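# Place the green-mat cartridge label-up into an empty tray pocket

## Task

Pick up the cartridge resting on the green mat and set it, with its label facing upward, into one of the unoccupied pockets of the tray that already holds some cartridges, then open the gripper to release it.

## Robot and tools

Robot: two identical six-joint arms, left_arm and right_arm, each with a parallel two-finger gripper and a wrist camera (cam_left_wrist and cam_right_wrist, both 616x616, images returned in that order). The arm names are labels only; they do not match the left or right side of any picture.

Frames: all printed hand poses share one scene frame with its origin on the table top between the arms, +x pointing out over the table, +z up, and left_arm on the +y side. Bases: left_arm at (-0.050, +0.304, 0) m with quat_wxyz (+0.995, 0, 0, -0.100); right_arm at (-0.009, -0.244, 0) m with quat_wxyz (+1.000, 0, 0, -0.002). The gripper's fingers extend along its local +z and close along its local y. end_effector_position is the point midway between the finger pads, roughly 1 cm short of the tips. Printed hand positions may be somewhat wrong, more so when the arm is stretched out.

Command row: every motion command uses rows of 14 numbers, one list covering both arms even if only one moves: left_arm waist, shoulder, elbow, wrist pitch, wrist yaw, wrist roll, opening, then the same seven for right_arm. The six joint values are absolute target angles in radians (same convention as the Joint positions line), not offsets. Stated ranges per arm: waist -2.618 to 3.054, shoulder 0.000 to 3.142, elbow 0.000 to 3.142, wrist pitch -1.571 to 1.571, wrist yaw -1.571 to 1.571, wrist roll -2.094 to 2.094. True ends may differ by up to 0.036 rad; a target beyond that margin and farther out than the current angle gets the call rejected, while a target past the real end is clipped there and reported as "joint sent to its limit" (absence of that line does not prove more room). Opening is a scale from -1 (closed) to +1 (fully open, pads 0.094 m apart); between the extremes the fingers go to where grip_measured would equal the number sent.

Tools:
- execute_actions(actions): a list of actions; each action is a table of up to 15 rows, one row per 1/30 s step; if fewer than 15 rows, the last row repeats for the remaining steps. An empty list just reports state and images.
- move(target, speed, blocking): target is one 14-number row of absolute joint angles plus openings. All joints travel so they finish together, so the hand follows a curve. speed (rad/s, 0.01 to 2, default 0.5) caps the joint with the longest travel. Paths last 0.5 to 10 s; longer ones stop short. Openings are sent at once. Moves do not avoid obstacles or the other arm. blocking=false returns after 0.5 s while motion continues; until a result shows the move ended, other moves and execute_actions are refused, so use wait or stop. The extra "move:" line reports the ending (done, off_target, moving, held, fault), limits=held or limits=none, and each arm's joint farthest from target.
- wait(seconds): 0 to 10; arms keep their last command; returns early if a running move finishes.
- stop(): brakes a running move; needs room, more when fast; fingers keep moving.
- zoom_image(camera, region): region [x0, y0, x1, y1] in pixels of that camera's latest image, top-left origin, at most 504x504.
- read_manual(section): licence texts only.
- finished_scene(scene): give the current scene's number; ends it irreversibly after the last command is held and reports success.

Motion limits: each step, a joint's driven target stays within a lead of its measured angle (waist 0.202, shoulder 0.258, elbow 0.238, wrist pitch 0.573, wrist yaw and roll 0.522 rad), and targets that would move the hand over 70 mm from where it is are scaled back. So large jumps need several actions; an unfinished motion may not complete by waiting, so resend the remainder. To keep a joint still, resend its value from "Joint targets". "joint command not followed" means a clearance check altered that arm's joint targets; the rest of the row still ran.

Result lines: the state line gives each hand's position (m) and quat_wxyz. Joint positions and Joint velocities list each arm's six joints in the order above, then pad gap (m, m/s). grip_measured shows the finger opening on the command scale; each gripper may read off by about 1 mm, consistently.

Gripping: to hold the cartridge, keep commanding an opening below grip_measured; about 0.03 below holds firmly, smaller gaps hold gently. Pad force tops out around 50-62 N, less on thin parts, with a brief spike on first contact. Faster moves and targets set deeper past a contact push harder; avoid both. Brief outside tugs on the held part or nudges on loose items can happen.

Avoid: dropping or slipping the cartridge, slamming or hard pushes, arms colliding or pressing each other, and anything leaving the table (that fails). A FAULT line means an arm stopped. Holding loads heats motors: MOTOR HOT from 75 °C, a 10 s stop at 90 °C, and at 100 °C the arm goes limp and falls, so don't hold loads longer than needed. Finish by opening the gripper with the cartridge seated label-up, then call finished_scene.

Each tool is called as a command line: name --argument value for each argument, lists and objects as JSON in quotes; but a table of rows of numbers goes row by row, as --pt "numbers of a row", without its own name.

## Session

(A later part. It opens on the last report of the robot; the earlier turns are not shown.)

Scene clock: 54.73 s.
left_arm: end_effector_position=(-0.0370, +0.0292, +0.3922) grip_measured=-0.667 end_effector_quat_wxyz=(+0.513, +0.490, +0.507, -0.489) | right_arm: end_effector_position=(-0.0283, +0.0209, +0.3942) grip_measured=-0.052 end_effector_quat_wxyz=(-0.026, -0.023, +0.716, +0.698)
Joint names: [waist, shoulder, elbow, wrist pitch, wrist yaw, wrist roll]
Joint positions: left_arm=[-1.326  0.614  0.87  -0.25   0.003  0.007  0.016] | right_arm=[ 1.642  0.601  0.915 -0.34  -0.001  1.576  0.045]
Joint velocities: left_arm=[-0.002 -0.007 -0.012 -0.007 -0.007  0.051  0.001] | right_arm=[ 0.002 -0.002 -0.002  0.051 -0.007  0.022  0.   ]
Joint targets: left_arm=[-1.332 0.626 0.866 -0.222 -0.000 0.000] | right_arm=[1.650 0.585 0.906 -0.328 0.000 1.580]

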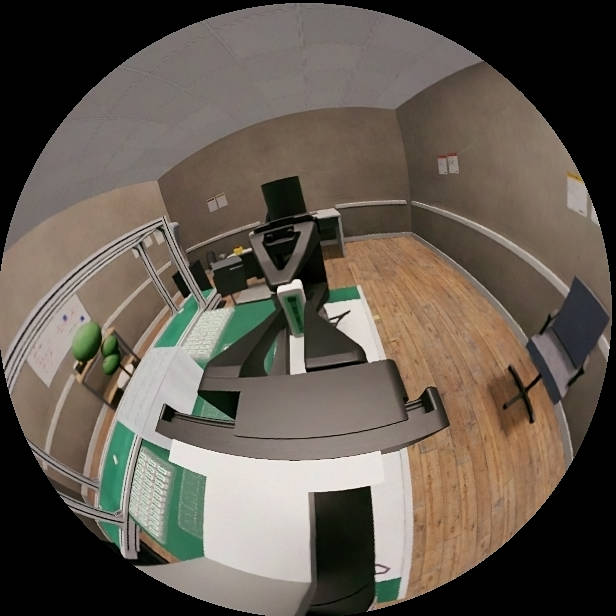

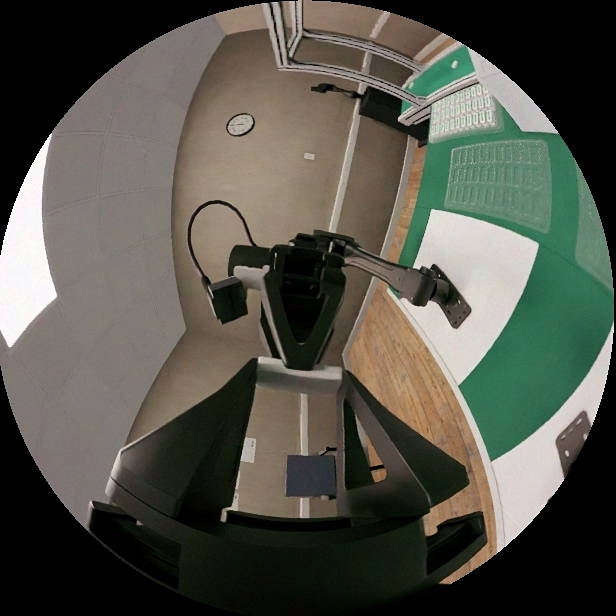

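execute_actions --actions '[[[-1.332,0.626,0.866,-0.222,0,0,-0.705,1.65,0.585,0.906,-0.328,0,1.58,0.3],[-1.332,0.626,0.866,-0.222,0,0,-0.705,1.65,0.585,0.906,-0.328,0,1.58,0.3],[-1.332,0.626,0.866,-0.222,0,0,-0.705,1.65,0.585,0.906,-0.328,0,1.58,0.3],[-1.332,0.626,0.866,-0.222,0,0,-0.705,1.65,0.585,0.906,-0.34,0,1.58,0.3],[-1.332,0.626,0.866,-0.222,0,0,-0.705,1.65,0.578,0.906,-0.355,0,1.58,0.3],[-1.332,0.626,0.866,-0.222,0,0,-0.705,1.65,0.568,0.906,-0.37,0,1.58,0.3],[-1.332,0.626,0.866,-0.222,0,0,-0.705,1.65,0.553,0.906,-0.39,0,1.58,0.3],[-1.332,0.626,0.866,-0.222,0,0,-0.705,1.65,0.533,0.906,-0.41,0,1.58,0.3],[-1.332,0.626,0.866,-0.222,0,0,-0.705,1.65,0.513,0.906,-0.43,0,1.58,0.3],[-1.332,0.626,0.866,-0.222,0,0,-0.705,1.65,0.493,0.906,-0.45,0,1.58,0.3],[-1.332,0.626,0.866,-0.222,0,0,-0.705,1.65,0.473,0.906,-0.47,0,1.58,0.3],[-1.332,0.626,0.866,-0.222,0,0,-0.705,1.65,0.453,0.906,-0.49,0,1.58,0.3],[-1.332,0.626,0.866,-0.222,0,0,-0.705,1.65,0.433,0.906,-0.51,0,1.58,0.3],[-1.332,0.626,0.866,-0.222,0,0,-0.705,1.65,0.413,0.906,-0.53,0,1.58,0.3],[-1.332,0.626,0.866,-0.222,0,0,-0.705,1.65,0.393,0.906,-0.55,0,1.58,0.3]]]'

move --target '[-0.85,0.7,0.95,-0.6,0,-0.2,-0.705,2.1,0.25,0.906,-0.66,0,1.58,0.3]' --speed 0.9

move --target '[-0.71,2.385,2.225,-1.378,0,-0.92,-0.705,2.1,0.25,0.906,-0.66,0,1.58,0.3]' --speed 1.0

zoom_image --camera "cam_left_wrist" --region '[170, 130, 420, 380]'

Scene clock: 69.80 s.
left_arm: end_effector_position=(-0.0370, +0.0292, +0.3923) grip_measured=-0.667 end_effector_quat_wxyz=(+0.513, +0.490, +0.507, -0.489) | right_arm: end_effector_position=(-0.0255, -0.0208, +0.3968) grip_measured=+0.298 end_effector_quat_wxyz=(-0.026, -0.023, +0.706, +0.708)
Joint names: [waist, shoulder, elbow, wrist pitch, wrist yaw, wrist roll]
Joint positions: left_arm=[-1.326  0.614  0.87  -0.25   0.003  0.007  0.016] | right_arm=[ 1.642  0.449  0.91  -0.458 -0.001  1.576  0.061]
Joint velocities: left_arm=[ 0.002 -0.027  0.002 -0.022 -0.007  0.066 -0.001] | right_arm=[-0.002 -0.623 -0.017 -0.52  -0.066  0.051 -0.001]
Joint targets: left_arm=[-1.332 0.626 0.866 -0.222 0.000 -0.000] | right_arm=[1.650 0.393 0.906 -0.550 0.000 1.580]

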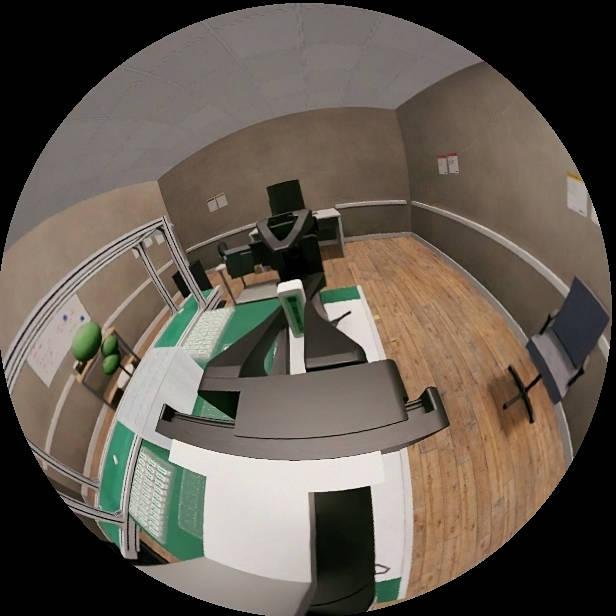

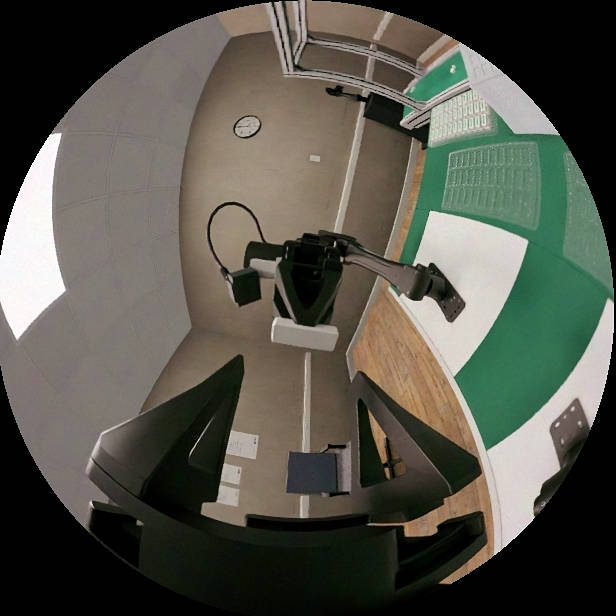

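Scene clock: 71.13 s.
left_arm: end_effector_position=(+0.0842, +0.0673, +0.3033) grip_measured=-0.667 end_effector_quat_wxyz=(+0.450, +0.349, +0.754, -0.326) | right_arm: end_effector_position=(-0.0967, -0.0922, +0.3829) grip_measured=+0.298 end_effector_quat_wxyz=(-0.183, -0.180, +0.685, +0.682)
Joint names: [waist, shoulder, elbow, wrist pitch, wrist yaw, wrist roll]
Joint positions: left_arm=[-0.857  0.688  0.909 -0.613  0.001 -0.192  0.016] | right_arm=[ 2.092  0.271  0.91  -0.642 -0.001  1.576  0.061]
Joint velocities: left_arm=[ 0.002  0.012 -0.012  0.007 -0.037 -0.007  0.   ] | right_arm=[-0.007 -0.002 -0.022  0.007  0.007  0.022 -0.001]
Joint targets: left_arm=[-0.850 0.700 0.950 -0.600 0.000 -0.200] | right_arm=[2.100 0.250 0.906 -0.660 -0.000 1.580]
move: off_target (left_arm, right_arm); limits=none; left_arm: farthest joint: the elbow, 0.041 radians from its target (0.080 radians at the start); right_arm: farthest joint: the shoulder, 0.021 radians from its target (0.199 radians at the start)

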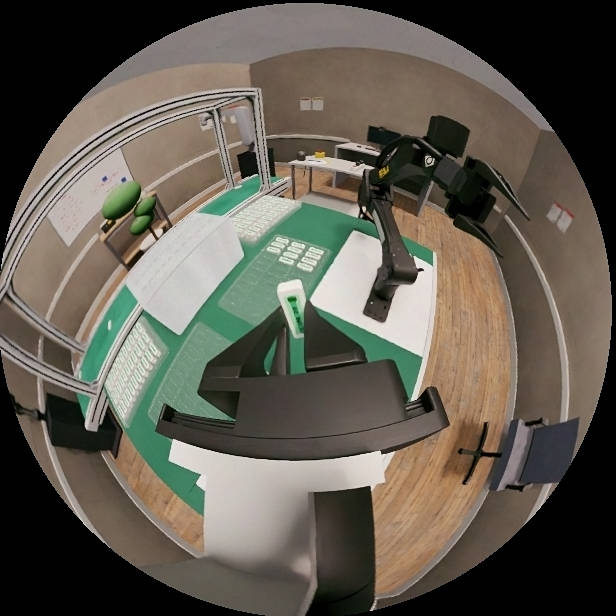

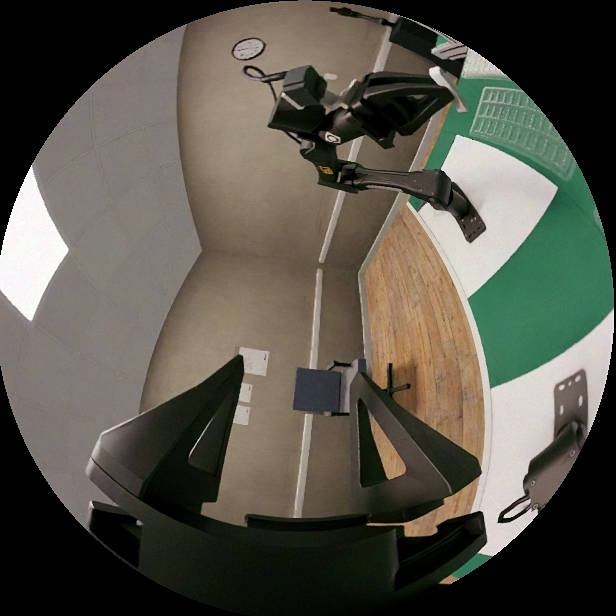

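Scene clock: 73.67 s.
left_arm: end_effector_position=(+0.2325, -0.0623, +0.0482) grip_measured=-0.667 end_effector_quat_wxyz=(-0.010, +0.002, +1.000, +0.012) | right_arm: end_effector_position=(-0.0967, -0.0922, +0.3829) grip_measured=+0.298 end_effector_quat_wxyz=(-0.183, -0.180, +0.685, +0.682)
Joint names: [waist, shoulder, elbow, wrist pitch, wrist yaw, wrist roll]
Joint positions: left_arm=[-0.714  2.417  2.188 -1.373  0.001 -0.912  0.016] | right_arm=[ 2.092  0.271  0.91  -0.642 -0.001  1.576  0.061]
Joint velocities: left_arm=[ 0.012  0.027 -0.007 -0.051 -0.051  0.022  0.   ] | right_arm=[-0.002  0.002  0.007 -0.081 -0.066 -0.066 -0.001]
Joint targets: left_arm=[-0.710 2.385 2.225 -1.378 -0.000 -0.920] | right_arm=[2.100 0.250 0.906 -0.660 -0.000 1.580]
move: off_target (left_arm, right_arm); limits=none; left_arm: farthest joint: the elbow, 0.037 radians from its target (1.316 radians at the start); right_arm: farthest joint: the shoulder, 0.021 radians from its target (0.021 radians at the start)

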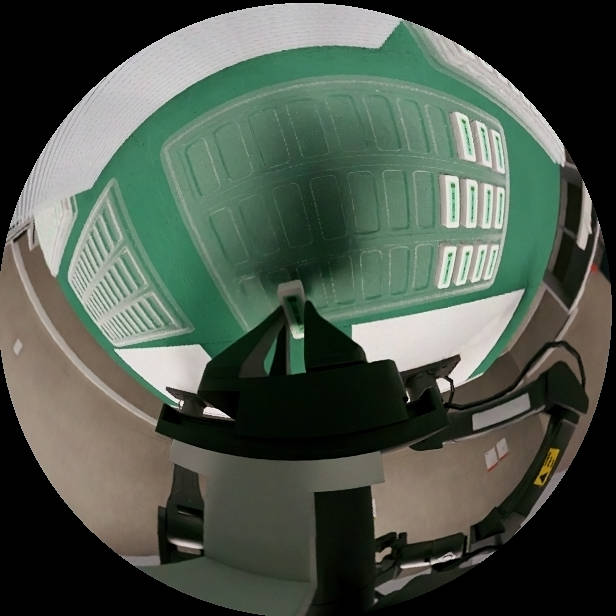

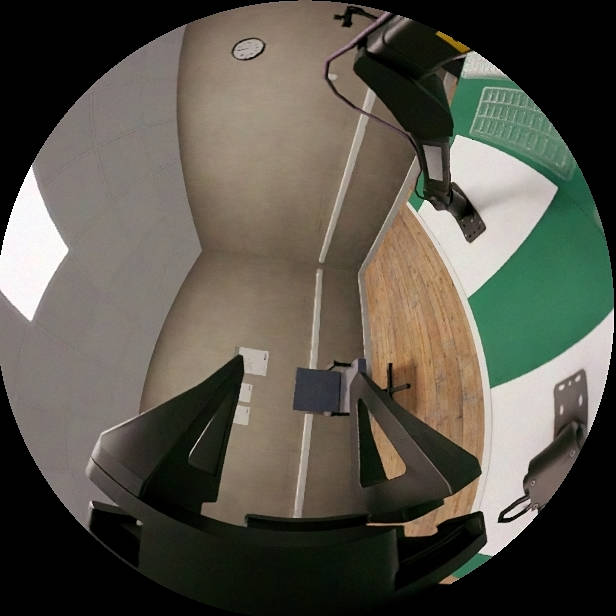

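Region (170, 130, 420, 380) of cam_left_wrist's 616x616 image, scaled by 2.016, with more detail than that image has.

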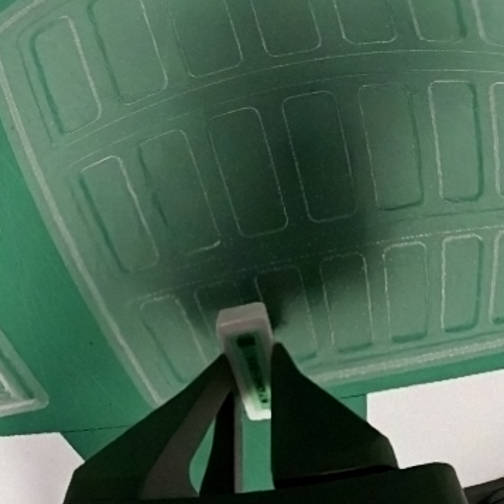

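move --target '[-0.702,2.28,1.93,-1.172,0,-0.961,-0.705,2.1,0.25,0.906,-0.66,0,1.58,0.3]' --speed 0.3

zoom_image --camera "cam_left_wrist" --region '[230, 240, 360, 370]'

Scene clock: 83.93 s.
left_arm: end_effector_position=(+0.2271, -0.0505, +0.0265) grip_measured=-0.667 end_effector_quat_wxyz=(-0.001, -0.022, +1.000, +0.000) | right_arm: end_effector_position=(-0.0967, -0.0922, +0.3828) grip_measured=+0.298 end_effector_quat_wxyz=(-0.183, -0.180, +0.685, +0.682)
Joint names: [waist, shoulder, elbow, wrist pitch, wrist yaw, wrist roll]
Joint positions: left_arm=[-0.708  2.323  1.938 -1.187  0.001 -0.953  0.016] | right_arm=[ 2.092  0.271  0.91  -0.643 -0.001  1.576  0.061]
Joint velocities: left_arm=[-0.017 -0.002  0.022 -0.037  0.022  0.066 -0.001] | right_arm=[ 0.007  0.002 -0.007 -0.022 -0.066 -0.007 -0.001]
Joint targets: left_arm=[-0.702 2.280 1.930 -1.172 -0.000 -0.961] | right_arm=[2.100 0.250 0.906 -0.660 0.000 1.580]
move: off_target (left_arm, right_arm); limits=none; left_arm: farthest joint: the shoulder, 0.043 radians from its target (0.137 radians at the start); right_arm: farthest joint: the shoulder, 0.021 radians from its target (0.021 radians at the start)

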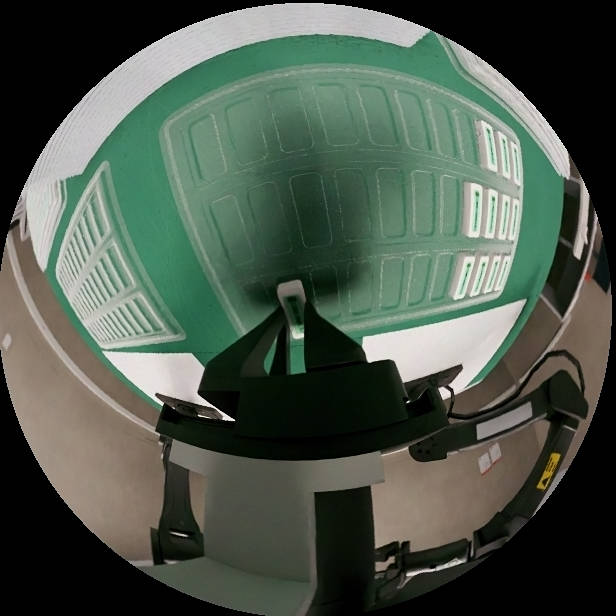

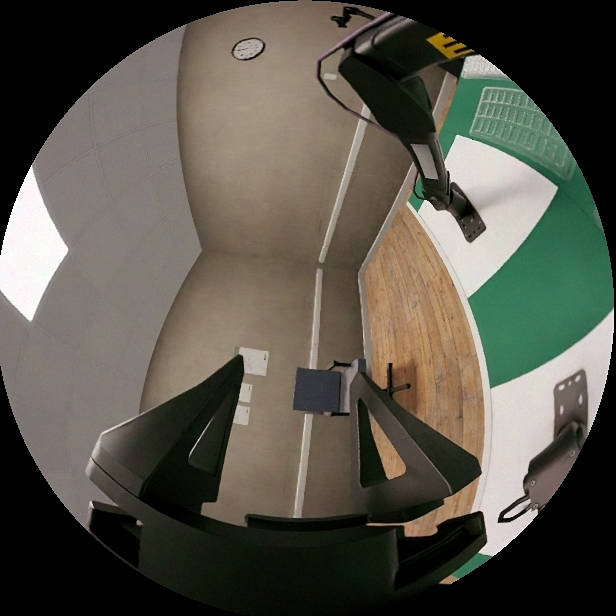

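Region (230, 240, 360, 370) of cam_left_wrist's 616x616 image, scaled by 3.877, with more detail than that image has.

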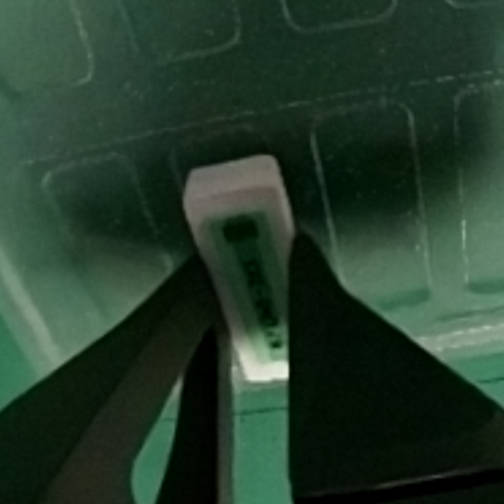

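move --target '[-0.697,2.298,1.914,-1.163,0,-0.961,-0.705,2.1,0.25,0.906,-0.66,0,1.58,0.3]' --speed 0.06

zoom_image --camera "cam_left_wrist" --region '[250, 255, 340, 345]'

Scene clock: 89.63 s.
left_arm: end_effector_position=(+0.2272, -0.0472, +0.0223) grip_measured=-0.667 end_effector_quat_wxyz=(-0.003, -0.024, +1.000, +0.003) | right_arm: end_effector_position=(-0.0967, -0.0922, +0.3828) grip_measured=+0.298 end_effector_quat_wxyz=(-0.183, -0.180, +0.685, +0.682)
Joint names: [waist, shoulder, elbow, wrist pitch, wrist yaw, wrist roll]
Joint positions: left_arm=[-0.703  2.323  1.921 -1.178  0.001 -0.953  0.016] | right_arm=[ 2.092  0.271  0.91  -0.643 -0.001  1.576  0.061]
Joint velocities: left_arm=[-0.017  0.007 -0.017 -0.022 -0.022 -0.022  0.   ] | right_arm=[-0.012 -0.012 -0.007  0.051  0.007 -0.022 -0.002]
Joint targets: left_arm=[-0.697 2.298 1.914 -1.163 -0.000 -0.961] | right_arm=[2.100 0.250 0.906 -0.660 -0.000 1.580]
move: off_target (left_arm, right_arm); limits=none; left_arm: farthest joint: the shoulder, 0.025 radians from its target (0.025 radians at the start); right_arm: farthest joint: the shoulder, 0.021 radians from its target (0.021 radians at the start)

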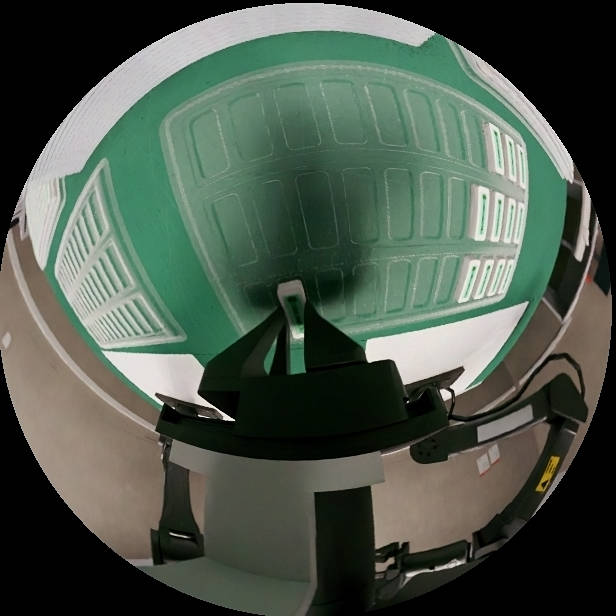

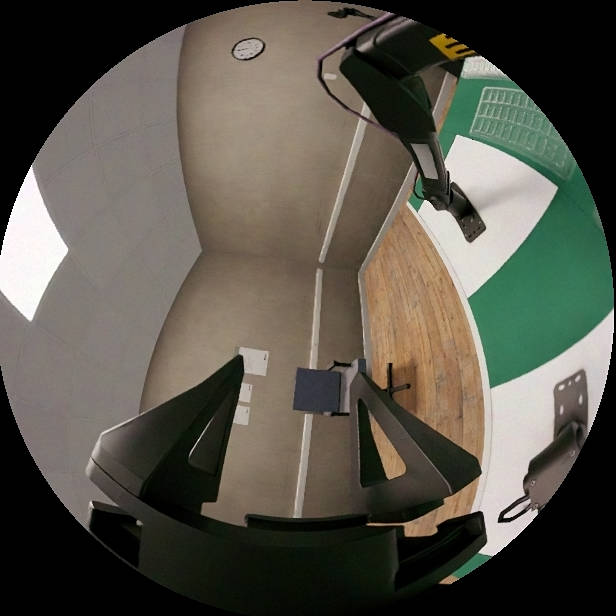

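Region (250, 255, 340, 345) of cam_left_wrist's 616x616 image, scaled by 5.600, with more detail than that image has.

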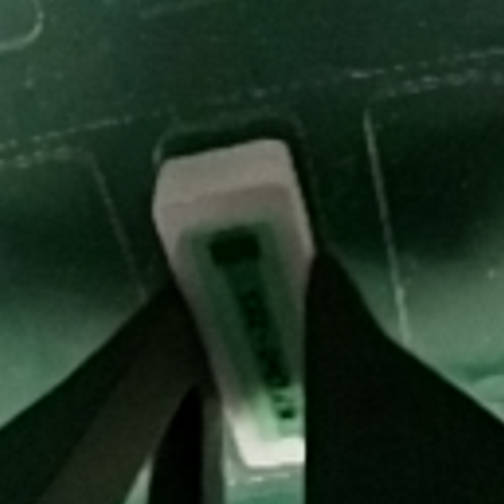

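move --target '[-0.699,2.298,1.898,-1.141,0,-0.961,-0.705,2.1,0.25,0.906,-0.66,0,1.58,0.3]' --speed 0.06

zoom_image --camera "cam_left_wrist" --region '[250, 255, 340, 345]'

Scene clock: 93.23 s.
left_arm: end_effector_position=(+0.2277, -0.0479, +0.0184) grip_measured=-0.667 end_effector_quat_wxyz=(-0.001, -0.025, +1.000, +0.001) | right_arm: end_effector_position=(-0.0967, -0.0922, +0.3828) grip_measured=+0.298 end_effector_quat_wxyz=(-0.183, -0.180, +0.685, +0.682)
Joint names: [waist, shoulder, elbow, wrist pitch, wrist yaw, wrist roll]
Joint positions: left_arm=[-0.703  2.323  1.906 -1.156  0.001 -0.954  0.016] | right_arm=[ 2.092  0.271  0.91  -0.643 -0.001  1.576  0.061]
Joint velocities: left_arm=[-0.002 -0.017 -0.017 -0.007 -0.051  0.007 -0.001] | right_arm=[-0.007 -0.002  0.017  0.051  0.022 -0.007 -0.001]
Joint targets: left_arm=[-0.699 2.298 1.898 -1.141 0.000 -0.961] | right_arm=[2.100 0.250 0.906 -0.660 -0.000 1.580]
move: off_target (left_arm, right_arm); limits=none; left_arm: farthest joint: the shoulder, 0.025 radians from its target (0.025 radians at the start); right_arm: farthest joint: the shoulder, 0.021 radians from its target (0.021 radians at the start)

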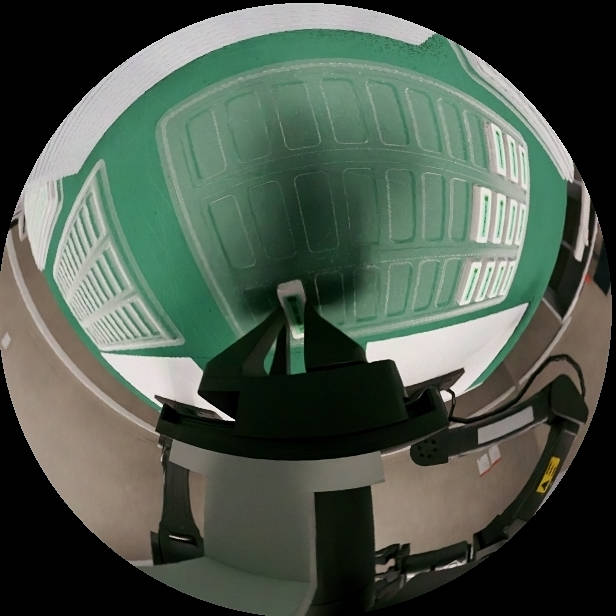

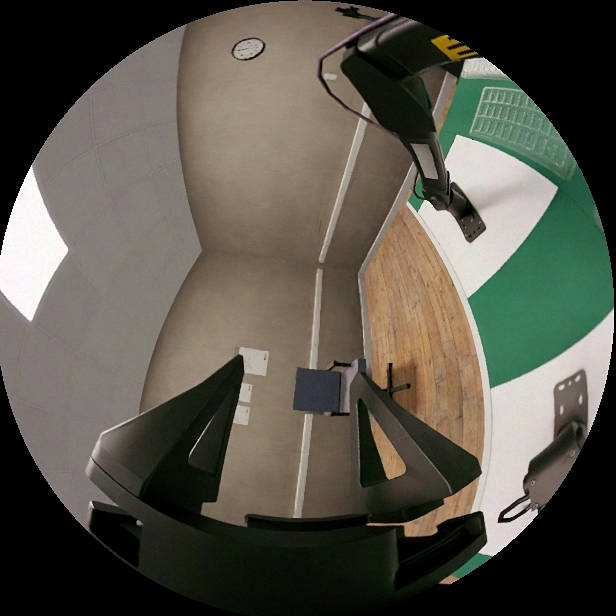

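Region (250, 255, 340, 345) of cam_left_wrist's 616x616 image, scaled by 5.600, with more detail than that image has.

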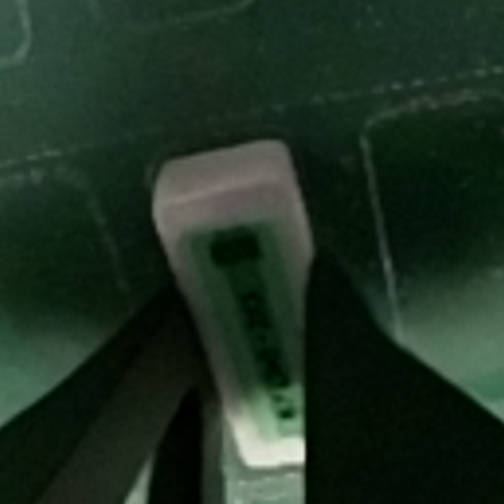

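move --target '[-0.699,2.298,1.887,-1.13,0,-0.961,-0.705,2.1,0.25,0.906,-0.66,0,1.58,0.3]' --speed 0.05

zoom_image --camera "cam_left_wrist" --region '[250, 255, 340, 345]'

Scene clock: 96.00 s.
left_arm: end_effector_position=(+0.2280, -0.0483, +0.0184) grip_measured=-0.667 end_effector_quat_wxyz=(-0.001, -0.025, +1.000, -0.000) | right_arm: end_effector_position=(-0.0967, -0.0922, +0.3828) grip_measured=+0.298 end_effector_quat_wxyz=(-0.183, -0.180, +0.685, +0.682)
Joint names: [waist, shoulder, elbow, wrist pitch, wrist yaw, wrist roll]
Joint positions: left_arm=[-0.703  2.323  1.906 -1.154  0.001 -0.954  0.016] | right_arm=[ 2.092  0.271  0.91  -0.643 -0.001  1.576  0.061]
Joint velocities: left_arm=[-0.007 -0.007  0.002  0.022  0.007 -0.066  0.   ] | right_arm=[-0.002  0.007 -0.002  0.007 -0.022  0.007  0.001]
Joint targets: left_arm=[-0.699 2.298 1.887 -1.130 0.000 -0.961] | right_arm=[2.100 0.250 0.906 -0.660 0.000 1.580]
move: off_target (left_arm, right_arm); limits=none; left_arm: farthest joint: the shoulder, 0.025 radians from its target (0.025 radians at the start); right_arm: farthest joint: the shoulder, 0.021 radians from its target (0.021 radians at the start)

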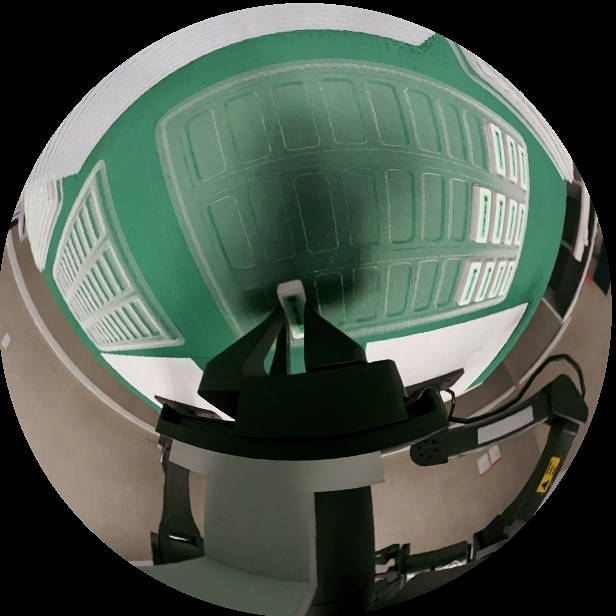

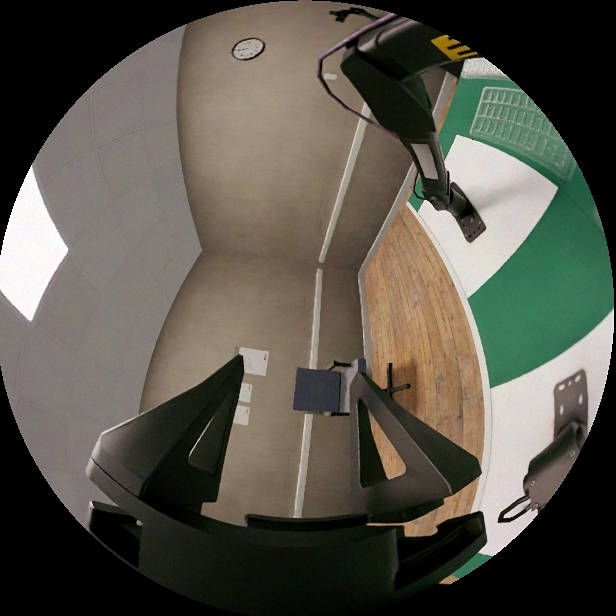

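Region (250, 255, 340, 345) of cam_left_wrist's 616x616 image, scaled by 5.600, with more detail than that image has.

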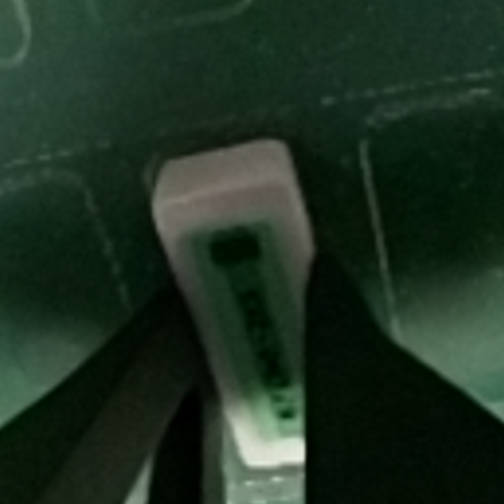

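execute_actions --actions '[[[-0.699,2.298,1.91,-1.15,0,-0.961,-0.705,2.1,0.25,0.906,-0.66,0,1.58,0.3],[-0.699,2.298,1.91,-1.15,0,-0.961,-0.69,2.1,0.25,0.906,-0.66,0,1.58,0.3],[-0.699,2.298,1.91,-1.15,0,-0.961,-0.66,2.1,0.25,0.906,-0.66,0,1.58,0.3],[-0.699,2.298,1.91,-1.15,0,-0.961,-0.63,2.1,0.25,0.906,-0.66,0,1.58,0.3],[-0.699,2.298,1.91,-1.15,0,-0.961,-0.58,2.1,0.25,0.906,-0.66,0,1.58,0.3],[-0.699,2.298,1.91,-1.15,0,-0.961,-0.5,2.1,0.25,0.906,-0.66,0,1.58,0.3],[-0.699,2.29,1.91,-1.15,0,-0.961,-0.45,2.1,0.25,0.906,-0.66,0,1.58,0.3],[-0.699,2.28,1.91,-1.15,0,-0.961,-0.4,2.1,0.25,0.906,-0.66,0,1.58,0.3],[-0.699,2.27,1.91,-1.16,0,-0.961,-0.4,2.1,0.25,0.906,-0.66,0,1.58,0.3],[-0.699,2.26,1.91,-1.165,0,-0.961,-0.4,2.1,0.25,0.906,-0.66,0,1.58,0.3],[-0.699,2.245,1.91,-1.17,0,-0.961,-0.4,2.1,0.25,0.906,-0.66,0,1.58,0.3],[-0.699,2.23,1.91,-1.175,0,-0.961,-0.4,2.1,0.25,0.906,-0.66,0,1.58,0.3],[-0.699,2.215,1.91,-1.18,0,-0.961,-0.4,2.1,0.25,0.906,-0.66,0,1.58,0.3],[-0.699,2.20,1.91,-1.185,0,-0.961,-0.4,2.1,0.25,0.906,-0.66,0,1.58,0.3],[-0.699,2.185,1.91,-1.19,0,-0.961,-0.4,2.1,0.25,0.906,-0.66,0,1.58,0.3]]]'

move --target '[-0.75,1.82,1.45,-1.17,0,-0.961,-0.4,2.1,0.25,0.906,-0.66,0,1.58,0.3]' --speed 0.9

Scene clock: 103.50 s.
left_arm: end_effector_position=(+0.2283, -0.0486, +0.0408) grip_measured=-0.403 end_effector_quat_wxyz=(+0.010, -0.024, +1.000, -0.014) | right_arm: end_effector_position=(-0.0967, -0.0922, +0.3828) grip_measured=+0.298 end_effector_quat_wxyz=(-0.183, -0.180, +0.685, +0.682)
Joint names: [waist, shoulder, elbow, wrist pitch, wrist yaw, wrist roll]
Joint positions: left_arm=[-0.703  2.271  1.906 -1.171  0.001 -0.954  0.028] | right_arm=[ 2.092  0.271  0.91  -0.643 -0.001  1.576  0.061]
Joint velocities: left_arm=[ 0.007 -0.496 -0.002 -0.139  0.051 -0.007  0.   ] | right_arm=[ 0.002  0.017 -0.002 -0.051  0.051 -0.022 -0.001]
Joint targets: left_arm=[-0.699 2.185 1.910 -1.190 -0.000 -0.961] | right_arm=[2.100 0.250 0.906 -0.660 -0.000 1.580]

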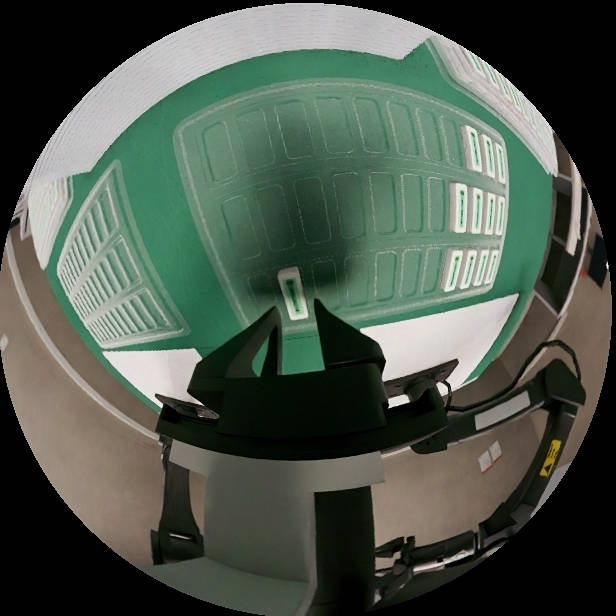

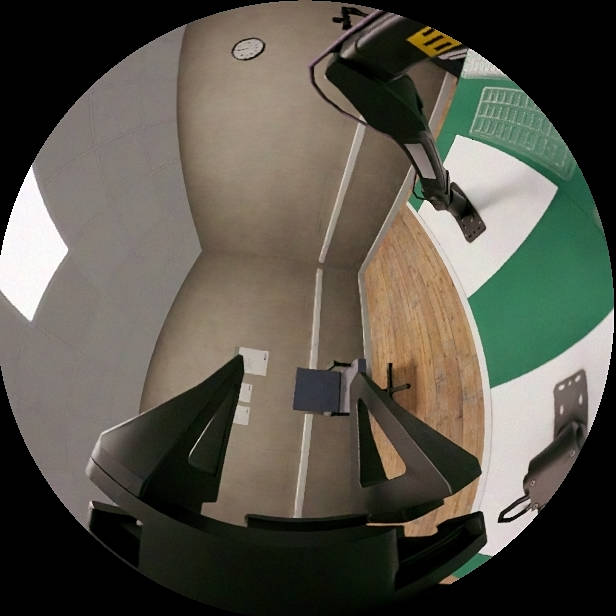

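Scene clock: 104.57 s.
left_arm: end_effector_position=(+0.1511, +0.0270, +0.0887) grip_measured=-0.403 end_effector_quat_wxyz=(+0.002, -0.004, +1.000, -0.003) | right_arm: end_effector_position=(-0.0967, -0.0922, +0.3828) grip_measured=+0.298 end_effector_quat_wxyz=(-0.183, -0.180, +0.685, +0.682)
Joint names: [waist, shoulder, elbow, wrist pitch, wrist yaw, wrist roll]
Joint positions: left_arm=[-0.744  1.841  1.458 -1.18   0.001 -0.954  0.028] | right_arm=[ 2.092  0.271  0.91  -0.643 -0.001  1.576  0.061]
Joint velocities: left_arm=[-0.002 -0.017  0.002  0.007 -0.022 -0.022  0.   ] | right_arm=[-0.017  0.017 -0.007  0.007 -0.022 -0.051  0.001]
Joint targets: left_arm=[-0.750 1.820 1.450 -1.170 -0.000 -0.961] | right_arm=[2.100 0.250 0.906 -0.660 -0.000 1.580]
move: off_target (left_arm, right_arm); limits=none; left_arm: farthest joint: the shoulder, 0.021 radians from its target (0.451 radians at the start); right_arm: farthest joint: the shoulder, 0.021 radians from its target (0.021 radians at the start)

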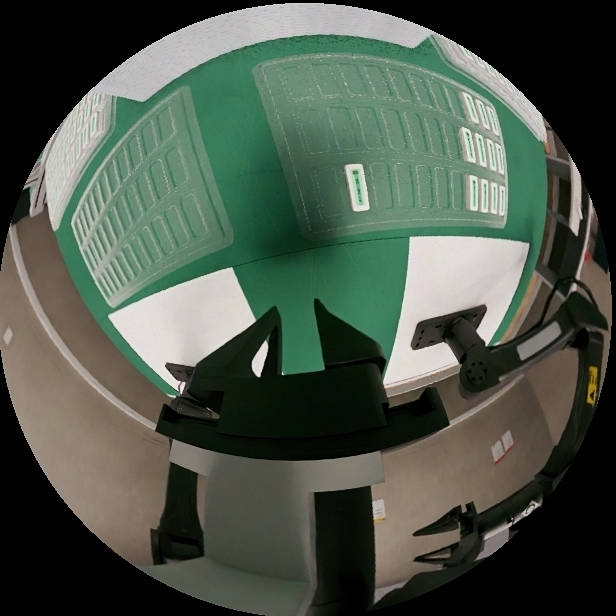

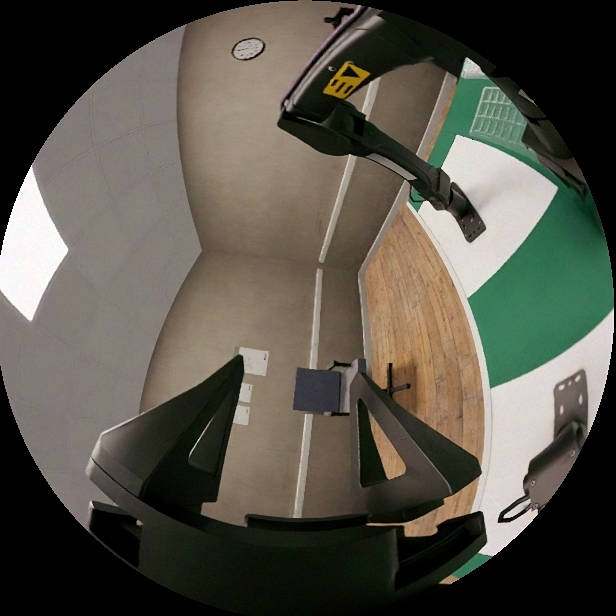

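zoom_image --camera "cam_left_wrist" --region '[310, 145, 400, 235]'

Region (310, 145, 400, 235) of cam_left_wrist's 616x616 image, scaled by 5.600, with more detail than that image has.

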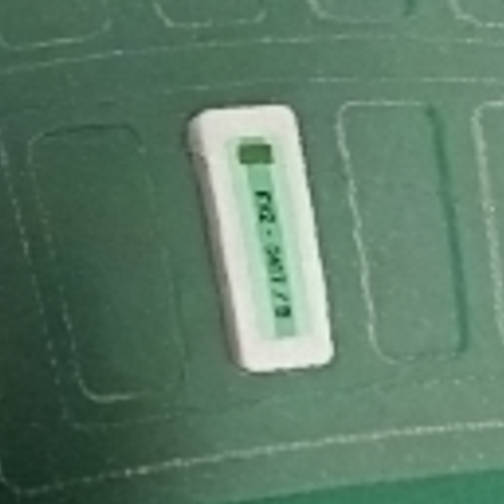

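finished_scene --scene 2

The scene is finished: the task was done.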